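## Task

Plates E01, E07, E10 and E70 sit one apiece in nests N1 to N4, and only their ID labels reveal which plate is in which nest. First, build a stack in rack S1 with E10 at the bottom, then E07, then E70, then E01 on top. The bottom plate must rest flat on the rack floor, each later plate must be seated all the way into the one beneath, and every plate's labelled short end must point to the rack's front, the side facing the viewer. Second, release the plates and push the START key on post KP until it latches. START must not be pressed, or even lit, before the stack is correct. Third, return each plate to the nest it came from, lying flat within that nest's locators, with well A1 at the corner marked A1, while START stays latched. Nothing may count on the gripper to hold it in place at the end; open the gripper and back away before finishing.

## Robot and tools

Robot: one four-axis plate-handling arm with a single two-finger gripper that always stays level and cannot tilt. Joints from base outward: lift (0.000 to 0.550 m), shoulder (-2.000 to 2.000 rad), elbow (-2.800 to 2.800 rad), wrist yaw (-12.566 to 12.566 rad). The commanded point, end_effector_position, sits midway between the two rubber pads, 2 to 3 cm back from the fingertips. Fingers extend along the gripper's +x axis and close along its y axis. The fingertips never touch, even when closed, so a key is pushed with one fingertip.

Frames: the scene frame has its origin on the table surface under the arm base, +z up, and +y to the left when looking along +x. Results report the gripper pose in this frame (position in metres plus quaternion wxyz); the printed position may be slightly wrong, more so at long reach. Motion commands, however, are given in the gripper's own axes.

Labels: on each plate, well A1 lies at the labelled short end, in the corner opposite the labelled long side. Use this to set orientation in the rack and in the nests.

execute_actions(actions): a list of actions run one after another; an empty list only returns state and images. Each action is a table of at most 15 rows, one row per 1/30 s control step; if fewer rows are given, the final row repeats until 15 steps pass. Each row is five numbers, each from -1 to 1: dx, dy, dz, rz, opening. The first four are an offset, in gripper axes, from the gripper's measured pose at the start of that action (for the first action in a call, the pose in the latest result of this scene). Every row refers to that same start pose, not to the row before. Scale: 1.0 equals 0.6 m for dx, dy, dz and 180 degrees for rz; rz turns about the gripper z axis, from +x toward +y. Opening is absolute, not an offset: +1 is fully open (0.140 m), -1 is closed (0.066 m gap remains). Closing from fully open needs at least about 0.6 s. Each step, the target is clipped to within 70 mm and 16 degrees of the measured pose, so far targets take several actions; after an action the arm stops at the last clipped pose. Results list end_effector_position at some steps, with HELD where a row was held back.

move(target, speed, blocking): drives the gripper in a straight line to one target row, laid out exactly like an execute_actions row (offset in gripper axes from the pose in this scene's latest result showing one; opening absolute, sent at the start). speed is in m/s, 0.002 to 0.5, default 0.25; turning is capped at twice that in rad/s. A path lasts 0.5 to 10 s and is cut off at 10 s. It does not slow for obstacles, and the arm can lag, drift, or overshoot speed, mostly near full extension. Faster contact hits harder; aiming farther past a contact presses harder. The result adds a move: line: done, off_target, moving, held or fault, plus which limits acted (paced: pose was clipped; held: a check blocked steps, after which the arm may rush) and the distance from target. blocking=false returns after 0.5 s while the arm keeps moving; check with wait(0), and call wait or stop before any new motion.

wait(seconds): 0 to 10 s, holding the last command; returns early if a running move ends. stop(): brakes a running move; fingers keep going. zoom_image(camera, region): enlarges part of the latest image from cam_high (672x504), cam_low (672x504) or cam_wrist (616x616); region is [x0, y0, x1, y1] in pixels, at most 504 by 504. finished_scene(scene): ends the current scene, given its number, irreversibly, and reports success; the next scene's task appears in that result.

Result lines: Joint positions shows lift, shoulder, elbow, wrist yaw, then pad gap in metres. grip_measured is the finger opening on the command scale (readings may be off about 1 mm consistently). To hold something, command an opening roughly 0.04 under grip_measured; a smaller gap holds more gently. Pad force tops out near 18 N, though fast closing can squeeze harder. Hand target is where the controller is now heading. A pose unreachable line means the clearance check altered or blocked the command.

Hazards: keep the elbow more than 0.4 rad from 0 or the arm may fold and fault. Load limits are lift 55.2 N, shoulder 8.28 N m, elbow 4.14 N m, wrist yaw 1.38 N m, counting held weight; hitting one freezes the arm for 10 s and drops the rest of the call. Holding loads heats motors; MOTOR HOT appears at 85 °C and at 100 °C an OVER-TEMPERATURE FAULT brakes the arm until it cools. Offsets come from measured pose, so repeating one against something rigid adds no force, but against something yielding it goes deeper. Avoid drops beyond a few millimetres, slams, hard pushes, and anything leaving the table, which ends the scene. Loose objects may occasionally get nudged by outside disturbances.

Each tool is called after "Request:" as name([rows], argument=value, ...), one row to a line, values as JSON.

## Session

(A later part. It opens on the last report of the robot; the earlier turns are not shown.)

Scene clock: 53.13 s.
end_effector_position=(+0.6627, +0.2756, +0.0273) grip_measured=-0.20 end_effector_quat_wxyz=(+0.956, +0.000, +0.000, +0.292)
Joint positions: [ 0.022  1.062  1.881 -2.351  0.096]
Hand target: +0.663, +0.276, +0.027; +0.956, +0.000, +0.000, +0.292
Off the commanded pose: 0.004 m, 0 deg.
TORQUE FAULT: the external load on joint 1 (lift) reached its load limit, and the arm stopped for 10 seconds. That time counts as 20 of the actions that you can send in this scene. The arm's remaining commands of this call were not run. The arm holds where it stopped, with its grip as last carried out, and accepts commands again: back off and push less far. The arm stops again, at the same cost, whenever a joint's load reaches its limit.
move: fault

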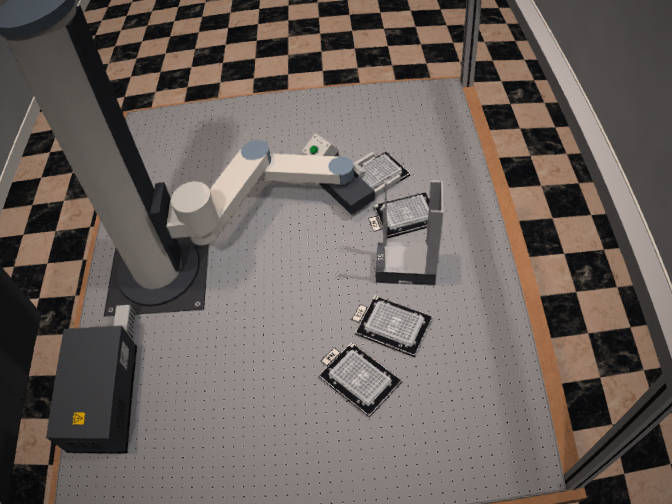

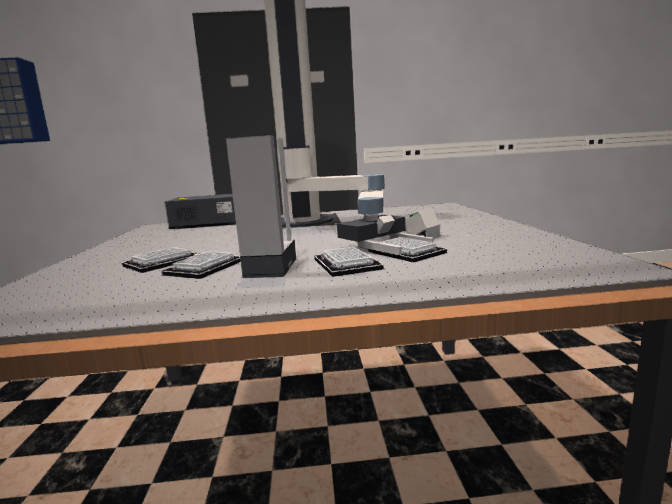

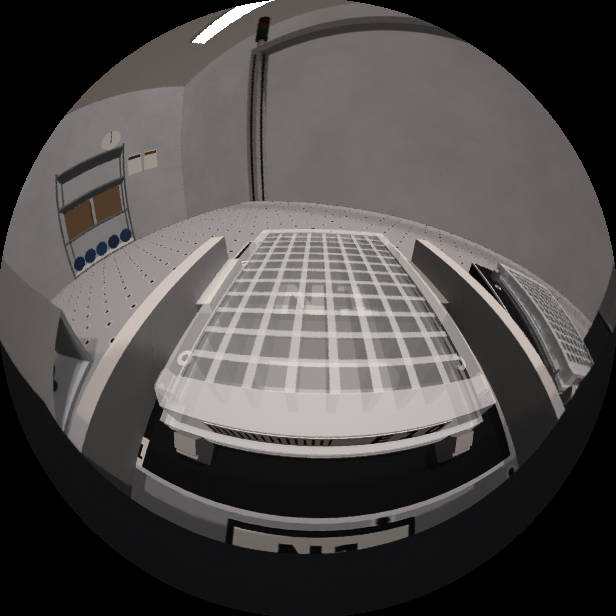

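Request:
move(target=[0,0,-0.025,0,-0.52], speed=0.015)

Request:
move(target=[0,0,-0.0035,0,-0.52], speed=0.005)

Scene clock: 157.70 s.
end_effector_position=(+0.7018, -0.0760, +0.0716) grip_measured=-0.46 end_effector_quat_wxyz=(+0.998, +0.000, +0.000, -0.065)
Joint positions: [ 0.067  0.504  1.704 -2.338  0.086]
Hand target: +0.702, -0.076, +0.071; +0.998, +0.000, +0.000, -0.065
Off the commanded pose: 0.000 m, 0 deg.
move: done

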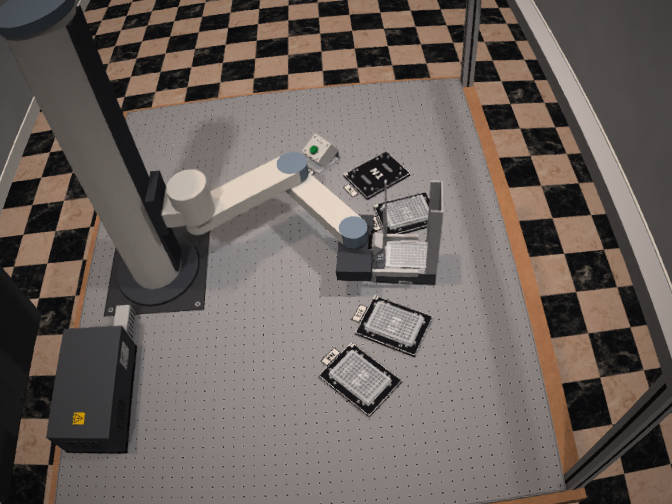

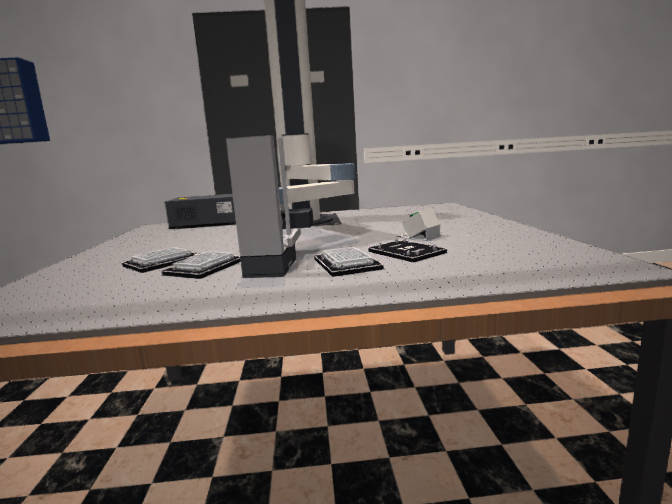

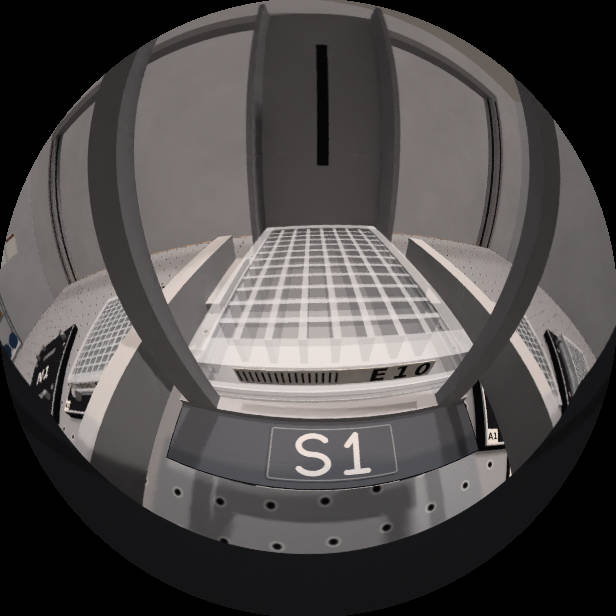

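Scene clock: 158.40 s.
end_effector_position=(+0.7020, -0.0760, +0.0698) grip_measured=-0.46 end_effector_quat_wxyz=(+0.998, +0.000, +0.000, -0.066)
Joint positions: [ 0.065  0.504  1.705 -2.341  0.086]
Hand target: +0.702, -0.076, +0.070; +0.998, +0.000, +0.000, -0.065
Off the commanded pose: 0.000 m, 0 deg.
move: done

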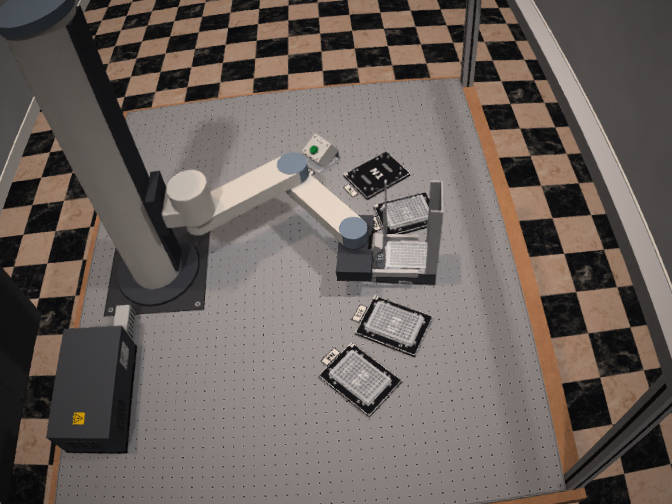

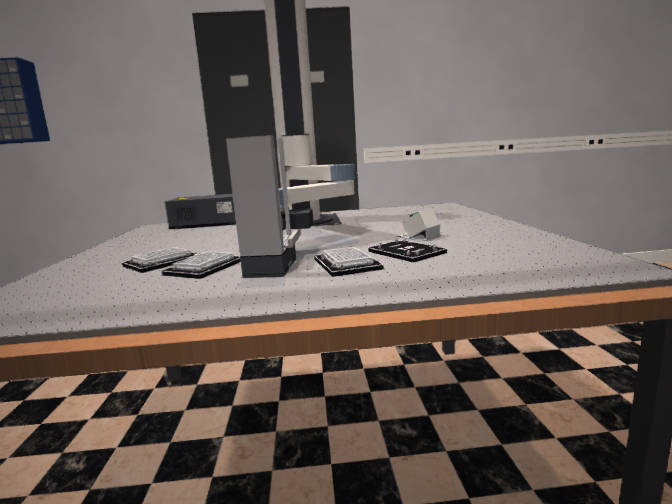

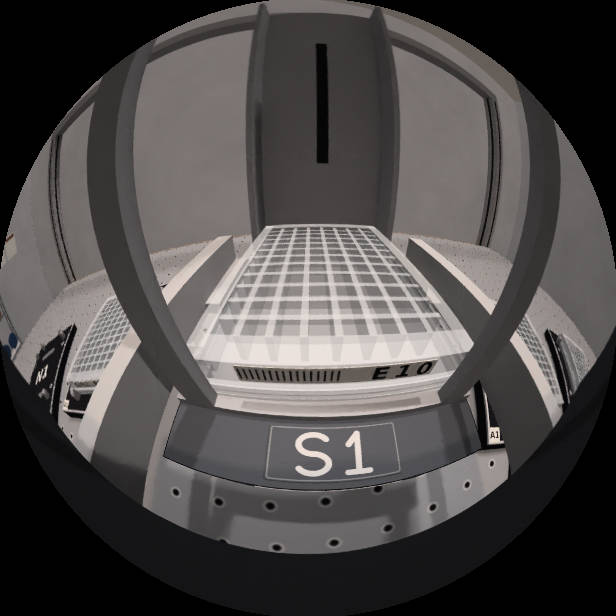

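Request:
move(target=[0,0,0.006,0,0.1], speed=0.005)

Request:
move(target=[-0.3,0,0,0,0.1])

Request:
move(target=[0.118,-0.537,-0.03,-0.198,0.1])

Request:
move(target=[0,0,-0.02,0,0.1], speed=0.04)

Scene clock: 168.50 s.
end_effector_position=(+0.7020, -0.0760, +0.0734) grip_measured=+0.10 end_effector_quat_wxyz=(+0.998, +0.000, +0.000, -0.066)
Joint positions: [ 0.068  0.504  1.705 -2.341  0.107]
Hand target: +0.702, -0.076, +0.073; +0.998, +0.000, +0.000, -0.066
Off the commanded pose: 0.000 m, 0 deg.
move: done

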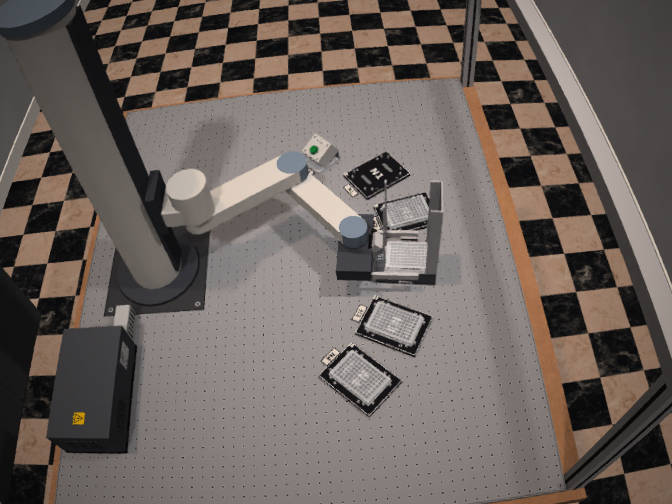

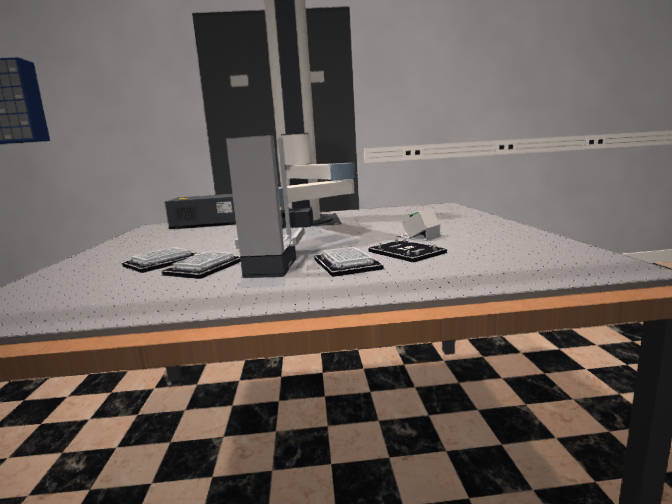

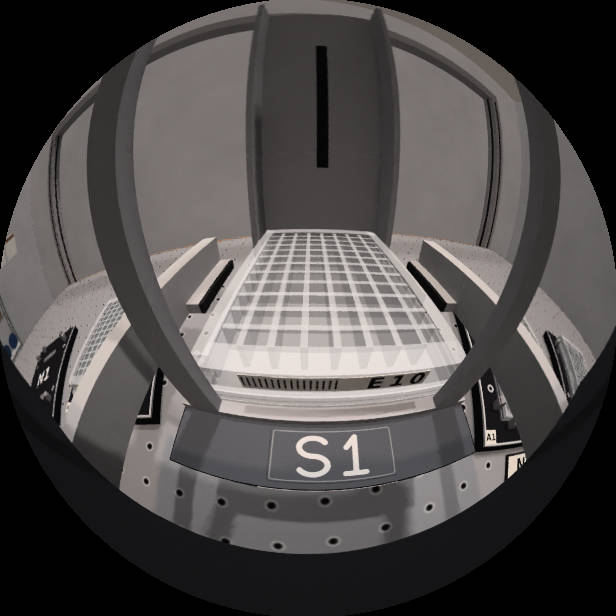

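Scene clock: 169.63 s.
end_effector_position=(+0.5235, -0.0523, +0.0734) grip_measured=+0.10 end_effector_quat_wxyz=(+0.998, +0.000, +0.000, -0.066)
Joint positions: [ 0.068  0.823  0.828 -1.784  0.107]
Hand target: +0.524, -0.052, +0.073; +0.998, +0.000, +0.000, -0.066
Off the commanded pose: 0.000 m, 0 deg.
move: done

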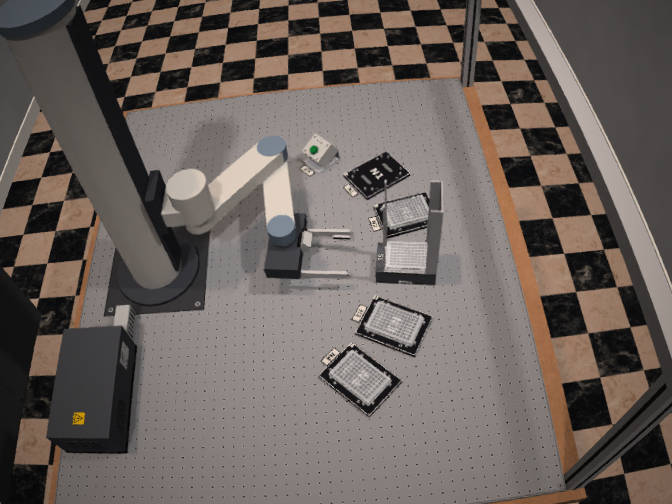

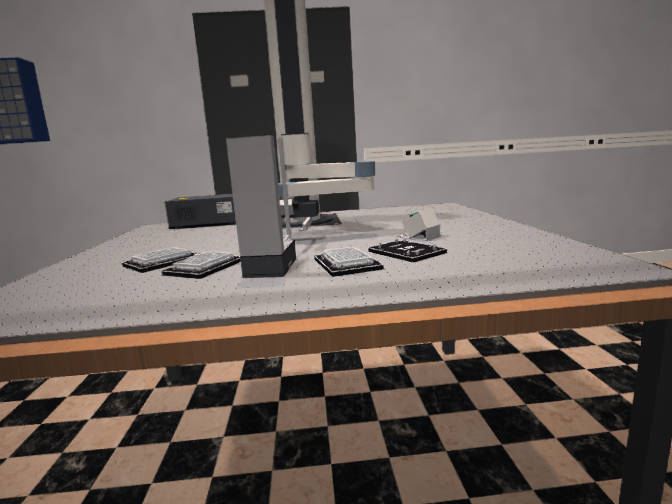

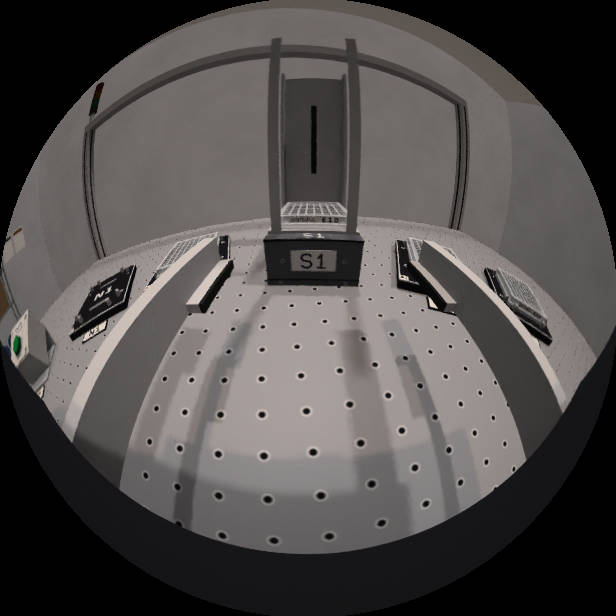

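Scene clock: 171.40 s.
end_effector_position=(+0.5511, -0.3811, +0.0554) grip_measured=+0.10 end_effector_quat_wxyz=(+0.930, +0.000, +0.000, -0.368)
Joint positions: [ 0.05  -0.162  1.724 -2.315  0.107]
Hand target: +0.551, -0.381, +0.055; +0.930, +0.000, +0.000, -0.368
Off the commanded pose: 0.000 m, 0 deg.
move: done

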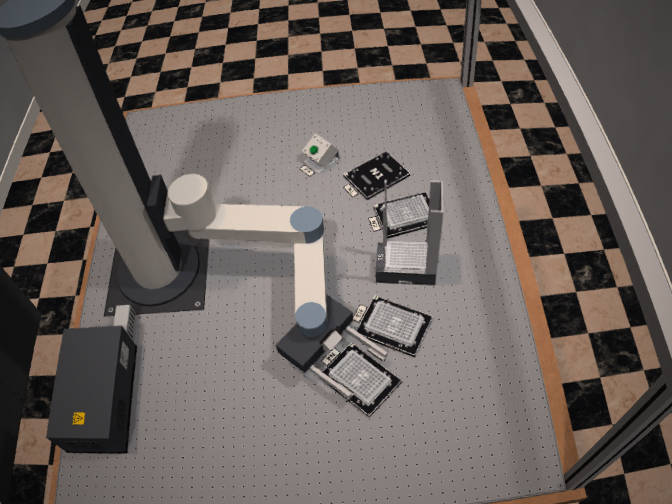

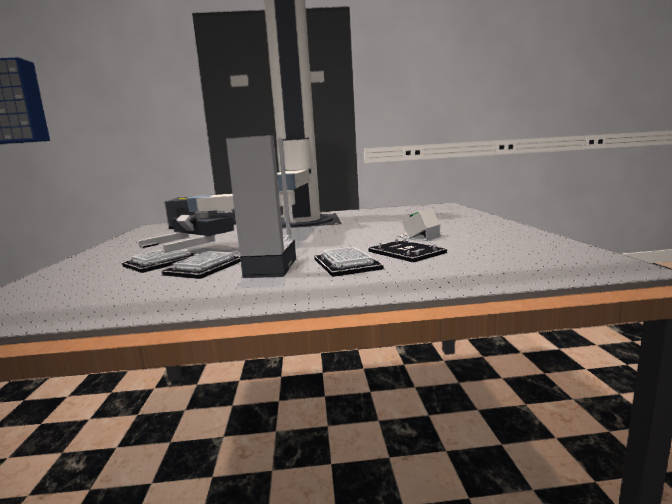

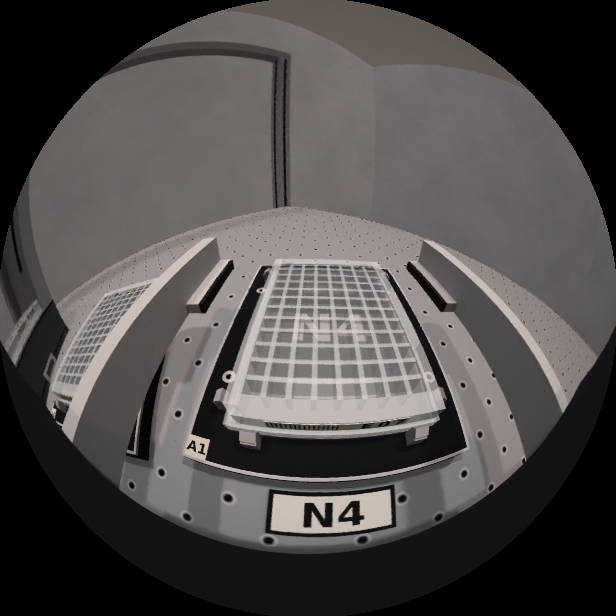

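Scene clock: 172.10 s.
end_effector_position=(+0.5511, -0.3811, +0.0434) grip_measured=+0.10 end_effector_quat_wxyz=(+0.930, +0.000, +0.000, -0.368)
Joint positions: [ 0.038 -0.162  1.724 -2.315  0.107]
Hand target: +0.551, -0.381, +0.043; +0.930, +0.000, +0.000, -0.368
Off the commanded pose: 0.000 m, 0 deg.
move: done

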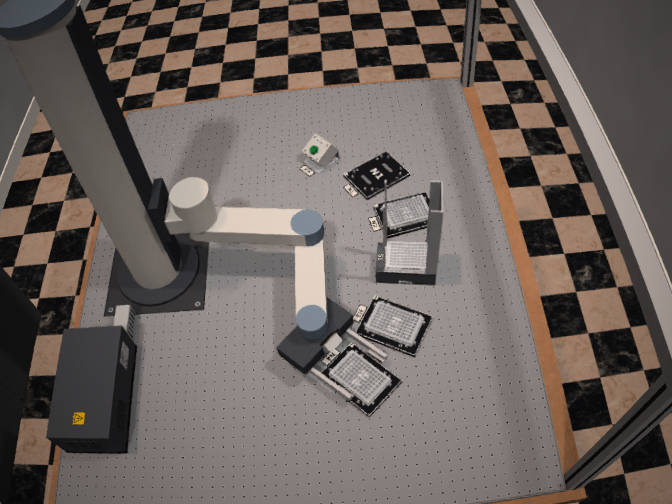

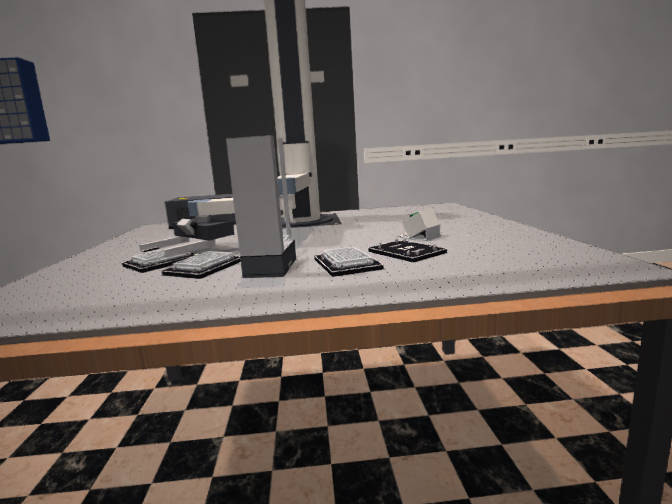

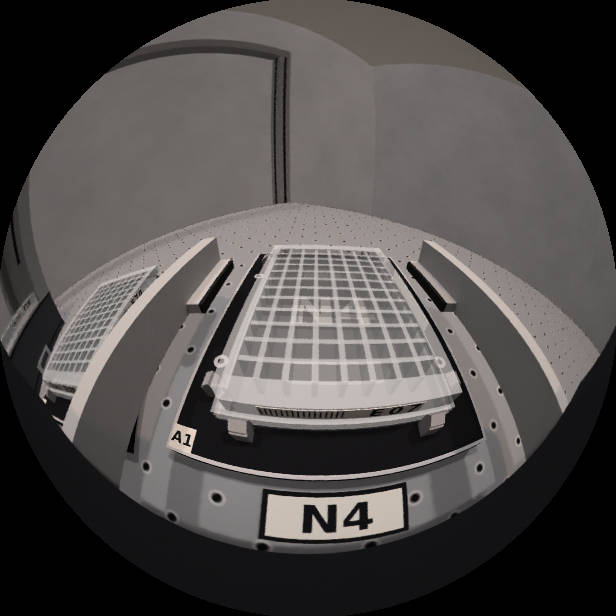

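Request:
move(target=[-0.005,-0.007,-0.0207,0,0], speed=0.03)

Request:
move(target=[0,0,0,0,-0.4])

Request:
move(target=[0,0,0,0,-0.5])

Request:
zoom_image(camera="cam_wrist", region=[150, 220, 490, 480])

Scene clock: 179.90 s.
end_effector_position=(+0.5460, -0.3821, +0.0309) grip_measured=+0.00 end_effector_quat_wxyz=(+0.930, +0.000, +0.000, -0.368)
Joint positions: [ 0.026 -0.166  1.707 -2.295  0.103]
Hand target: +0.546, -0.382, +0.031; +0.930, +0.000, +0.000, -0.368
Off the commanded pose: 0.000 m, 0 deg.
move: done

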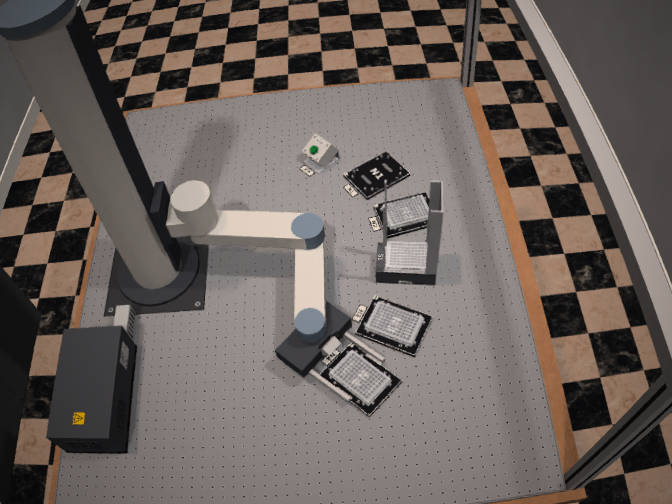

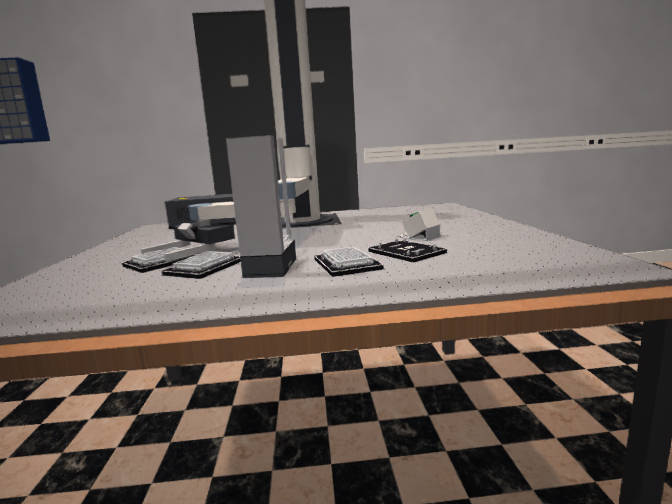

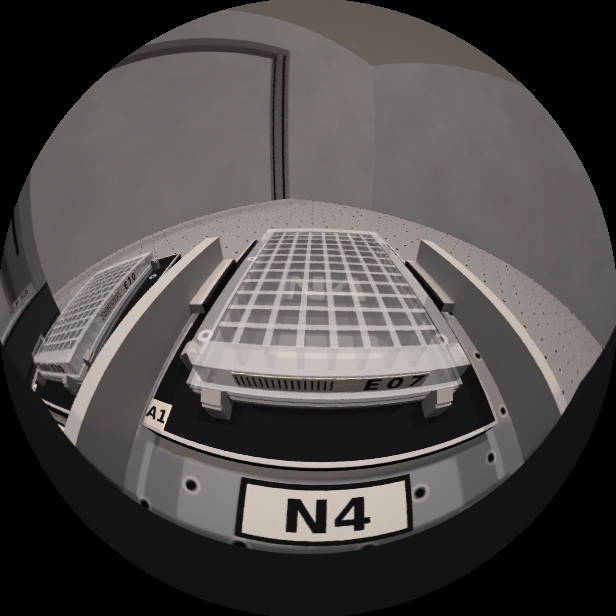

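Scene clock: 180.40 s.
end_effector_position=(+0.5460, -0.3821, +0.0309) grip_measured=-0.40 end_effector_quat_wxyz=(+0.930, +0.000, +0.000, -0.368)
Joint positions: [ 0.026 -0.166  1.707 -2.295  0.088]
Hand target: +0.546, -0.382, +0.031; +0.930, +0.000, +0.000, -0.368
Off the commanded pose: 0.000 m, 0 deg.
move: done

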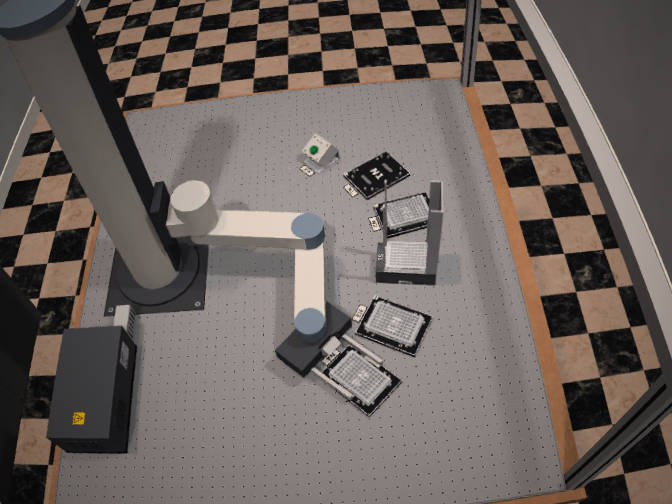

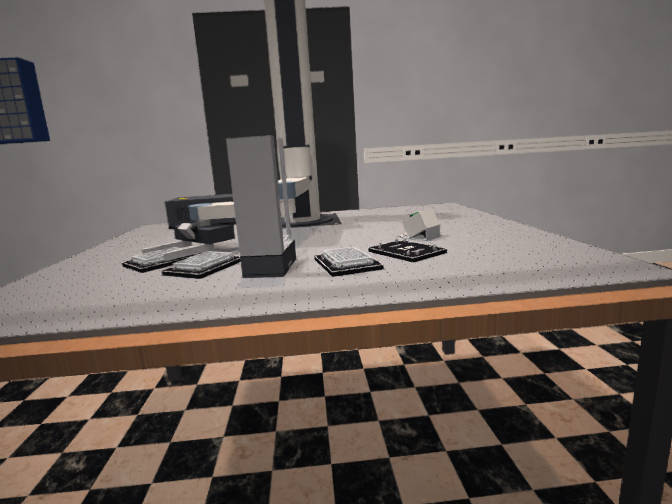

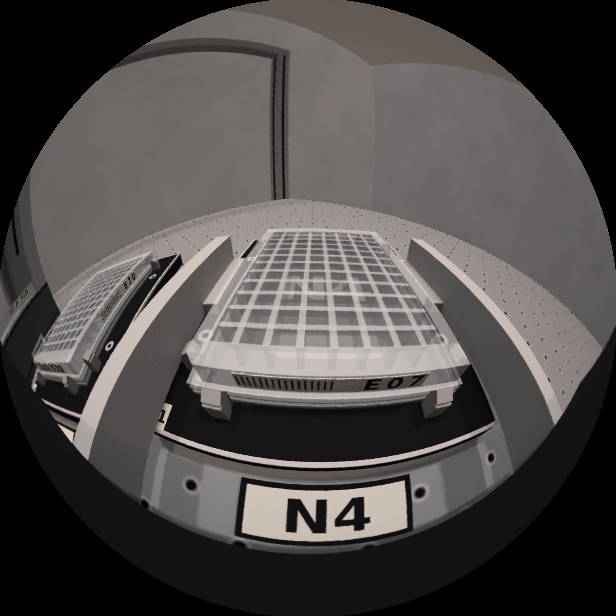

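Scene clock: 180.90 s.
end_effector_position=(+0.5460, -0.3821, +0.0309) grip_measured=-0.46 end_effector_quat_wxyz=(+0.930, +0.000, +0.000, -0.368)
Joint positions: [ 0.026 -0.166  1.707 -2.295  0.086]
Hand target: +0.546, -0.382, +0.031; +0.930, +0.000, +0.000, -0.368
Off the commanded pose: 0.000 m, 0 deg.
move: done

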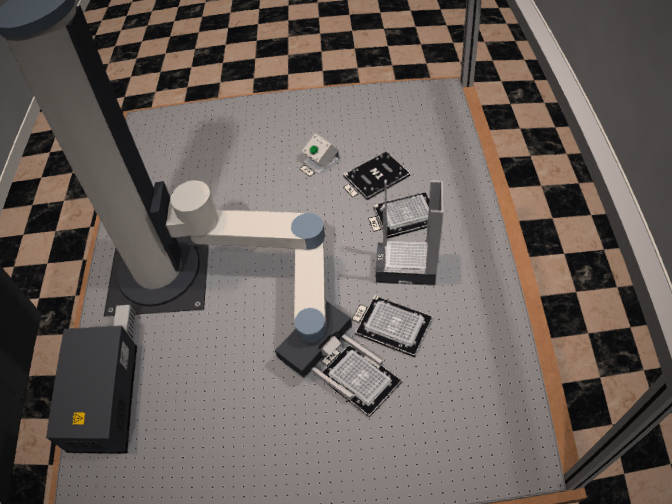

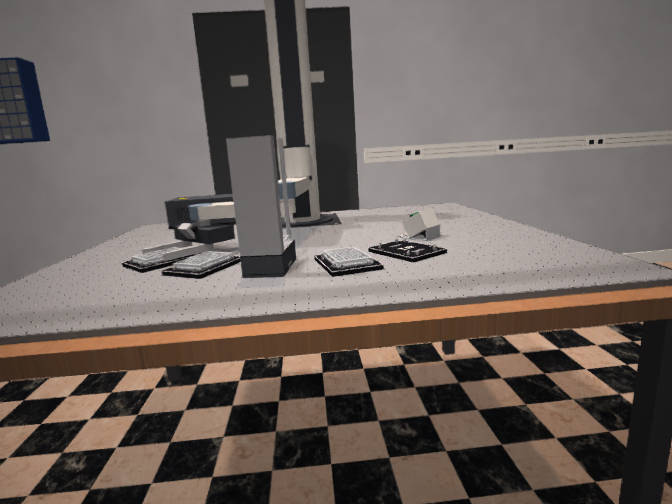

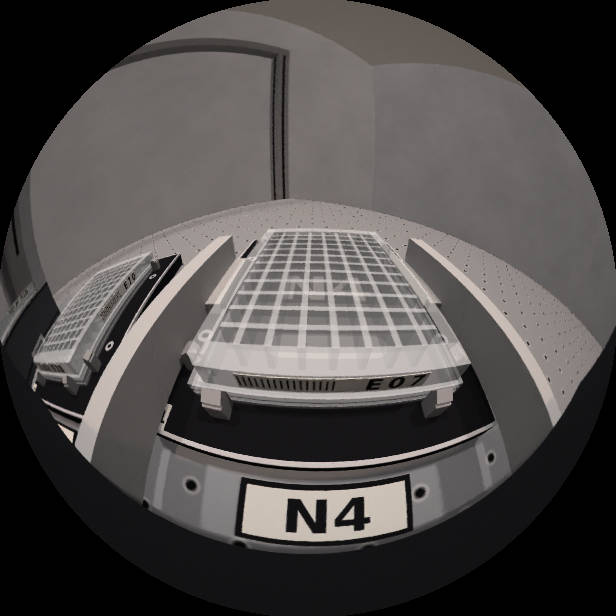

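Region (150, 220, 490, 480) of cam_wrist's 616x616 image, scaled by 1.482, with more detail than that image has; it fills the top 385 rows of this view, and the rest is white.

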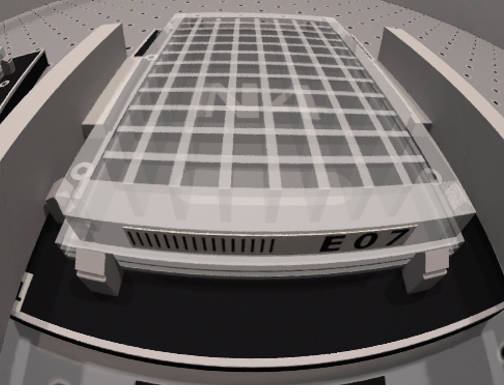

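Request:
move(target=[0,0,0.51,0,-0.5])

Request:
move(target=[-0.1607,0.5502,0,0.1986,-0.5])

Request:
move(target=[0,0,-0.029,0,-0.5], speed=0.015)

Request:
zoom_image(camera="cam_wrist", region=[150, 220, 490, 480])

Scene clock: 188.97 s.
end_effector_position=(+0.5460, -0.3821, +0.3370) grip_measured=-0.46 end_effector_quat_wxyz=(+0.930, +0.000, +0.000, -0.368)
Joint positions: [ 0.332 -0.166  1.707 -2.295  0.086]
Hand target: +0.546, -0.382, +0.337; +0.930, +0.000, +0.000, -0.368
Off the commanded pose: 0.000 m, 0 deg.
move: done

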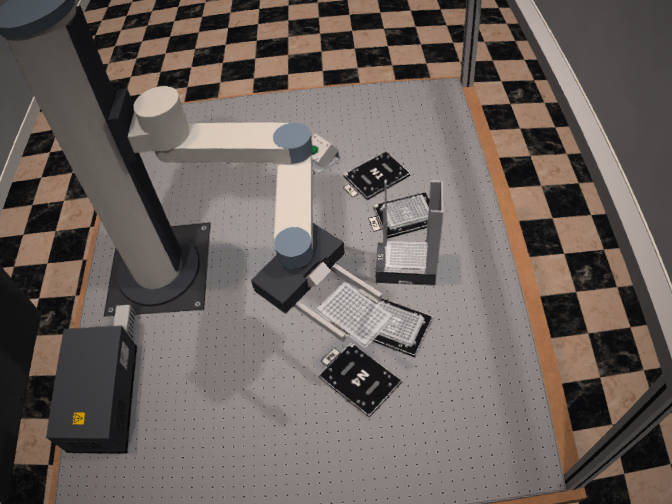

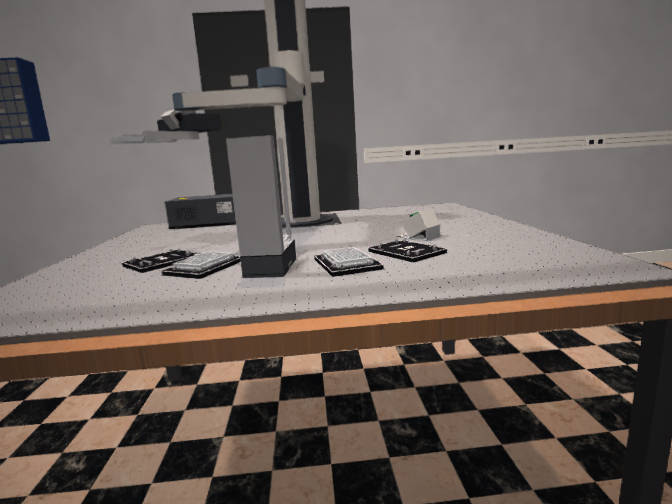

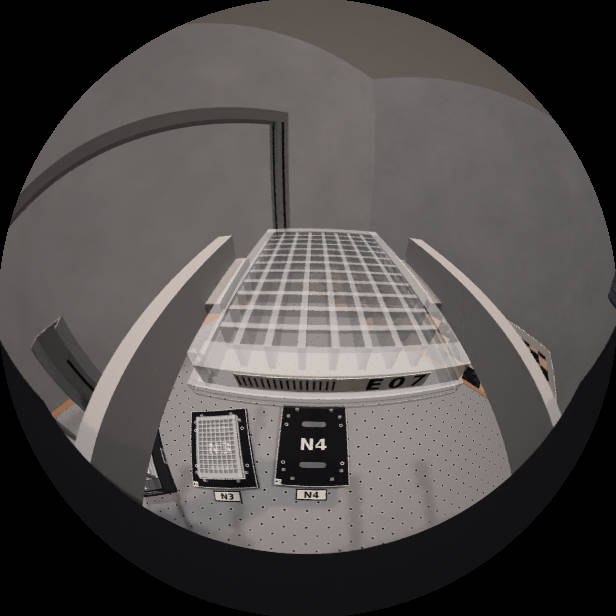

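Scene clock: 190.70 s.
end_effector_position=(+0.7020, -0.0754, +0.3370) grip_measured=-0.46 end_effector_quat_wxyz=(+0.998, +0.000, +0.000, -0.065)
Joint positions: [ 0.332  0.505  1.705 -2.339  0.086]
Hand target: +0.702, -0.076, +0.337; +0.998, +0.000, +0.000, -0.065
Off the commanded pose: 0.000 m, 0 deg.
move: done

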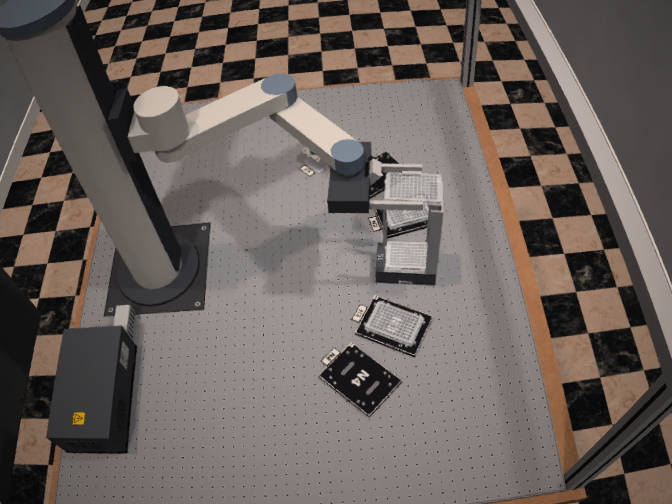

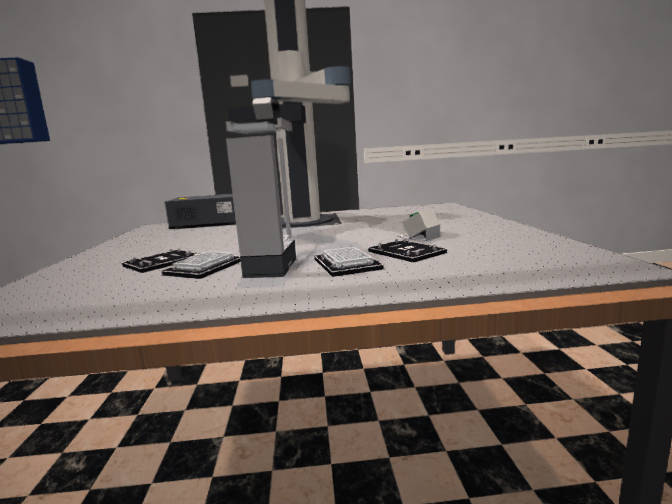

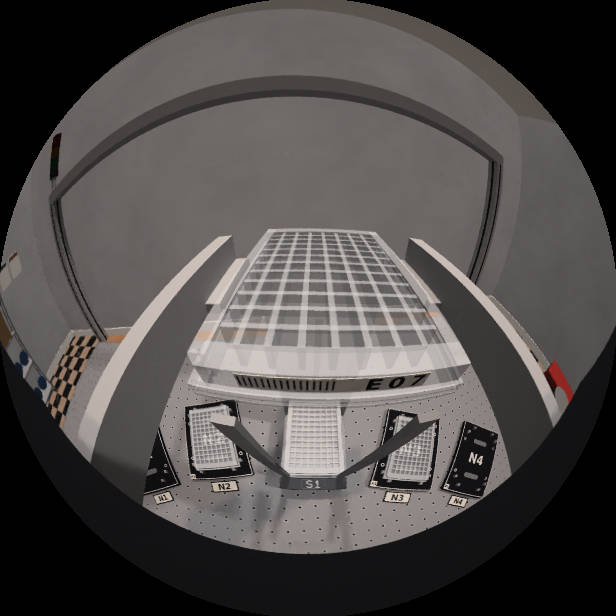

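Scene clock: 192.07 s.
end_effector_position=(+0.7021, -0.0753, +0.3196) grip_measured=-0.47 end_effector_quat_wxyz=(+0.998, +0.000, +0.000, -0.065)
Joint positions: [ 0.315  0.505  1.705 -2.34   0.086]
Hand target: +0.702, -0.075, +0.320; +0.998, +0.000, +0.000, -0.065
Off the commanded pose: 0.000 m, 0 deg.
move: done

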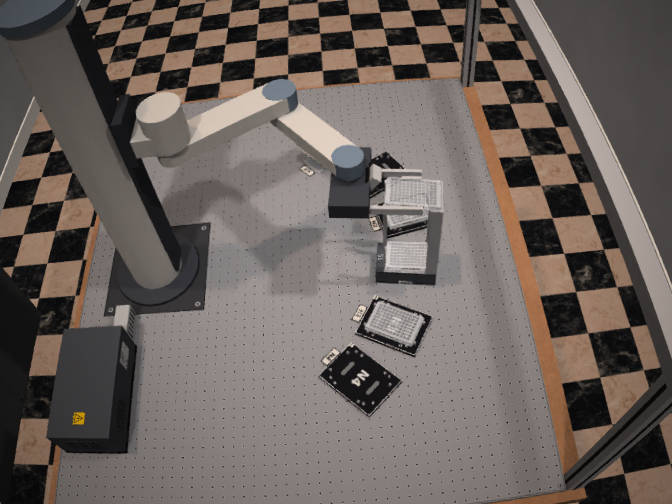

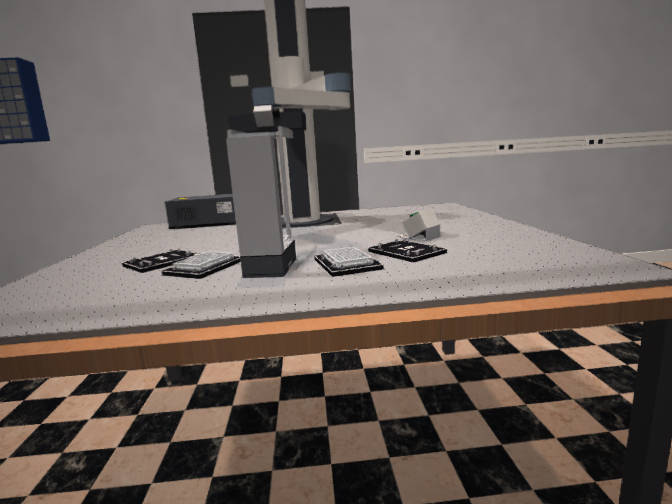

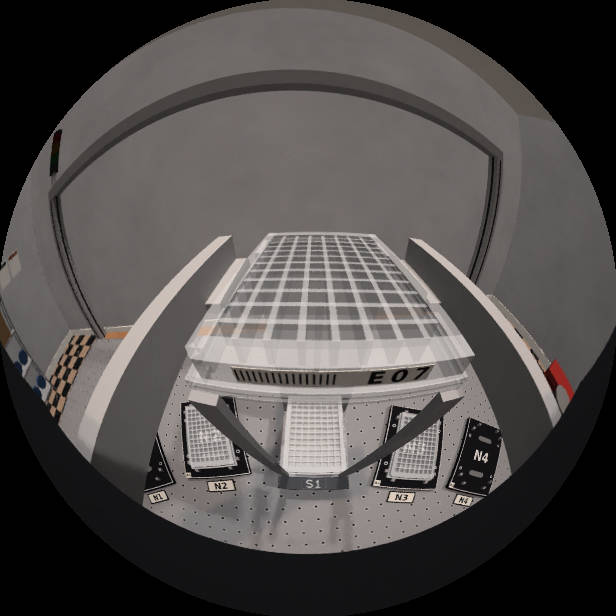

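Region (150, 220, 490, 480) of cam_wrist's 616x616 image, scaled by 1.482, with more detail than that image has; it fills the top 385 rows of this view, and the rest is white.

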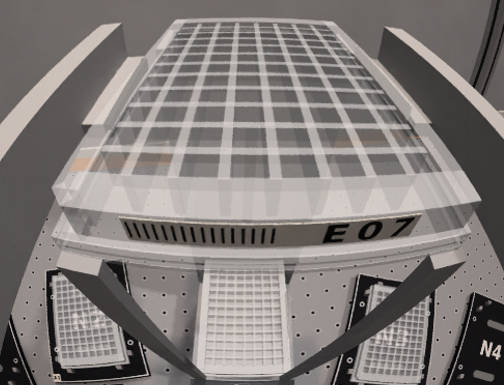

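Front caught on posts; go forward 1 mm.

Request:
move(target=[0.002,0,0.001,0,-0.51], speed=0.005)

Request:
move(target=[-0.0003,0,-0.005,0,-0.51], speed=0.006)

Scene clock: 196.30 s.
end_effector_position=(+0.7033, -0.0754, +0.3201) grip_measured=-0.47 end_effector_quat_wxyz=(+0.998, +0.000, +0.000, -0.065)
Joint positions: [ 0.315  0.502  1.712 -2.344  0.086]
Hand target: +0.703, -0.075, +0.320; +0.998, +0.000, +0.000, -0.065
Off the commanded pose: 0.000 m, 0 deg.
move: done

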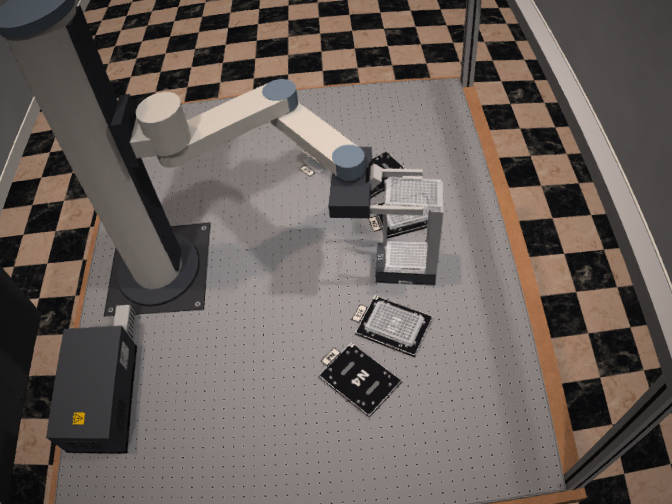

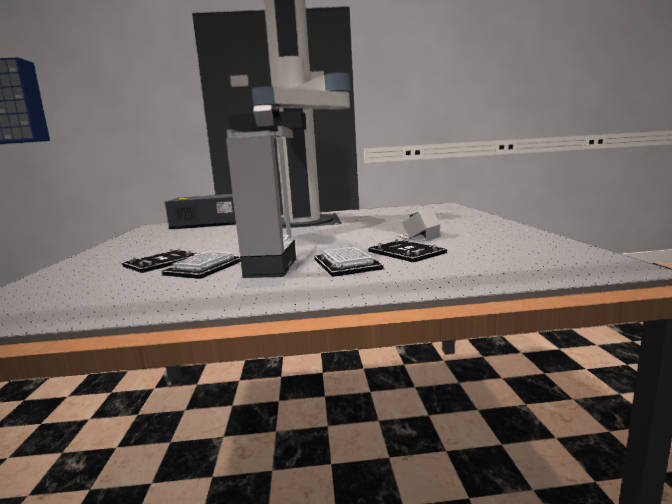

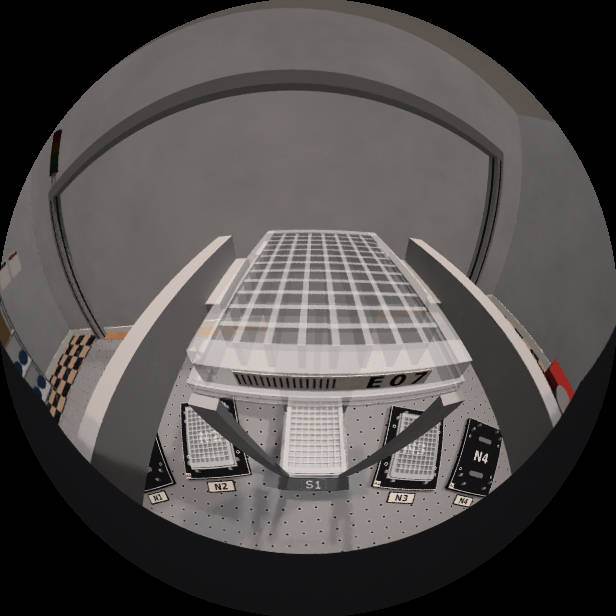

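Scene clock: 197.03 s.
end_effector_position=(+0.7031, -0.0755, +0.3171) grip_measured=-0.47 end_effector_quat_wxyz=(+0.998, +0.000, +0.000, -0.065)
Joint positions: [ 0.312  0.502  1.711 -2.344  0.086]
Hand target: +0.703, -0.075, +0.317; +0.998, +0.000, +0.000, -0.065
Off the commanded pose: 0.000 m, 0 deg.
move: done

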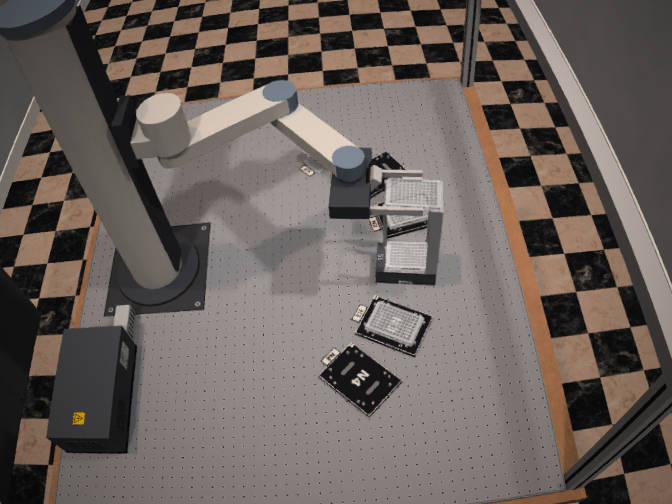

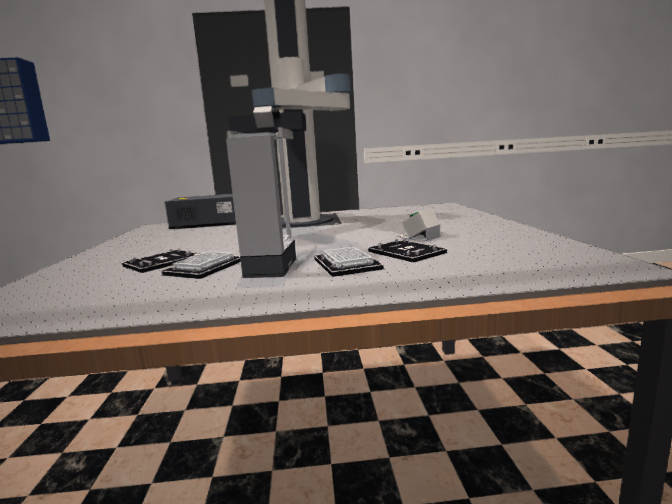

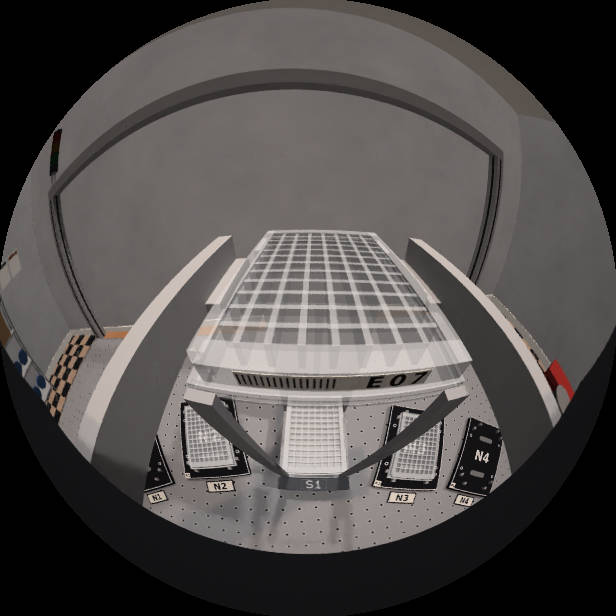

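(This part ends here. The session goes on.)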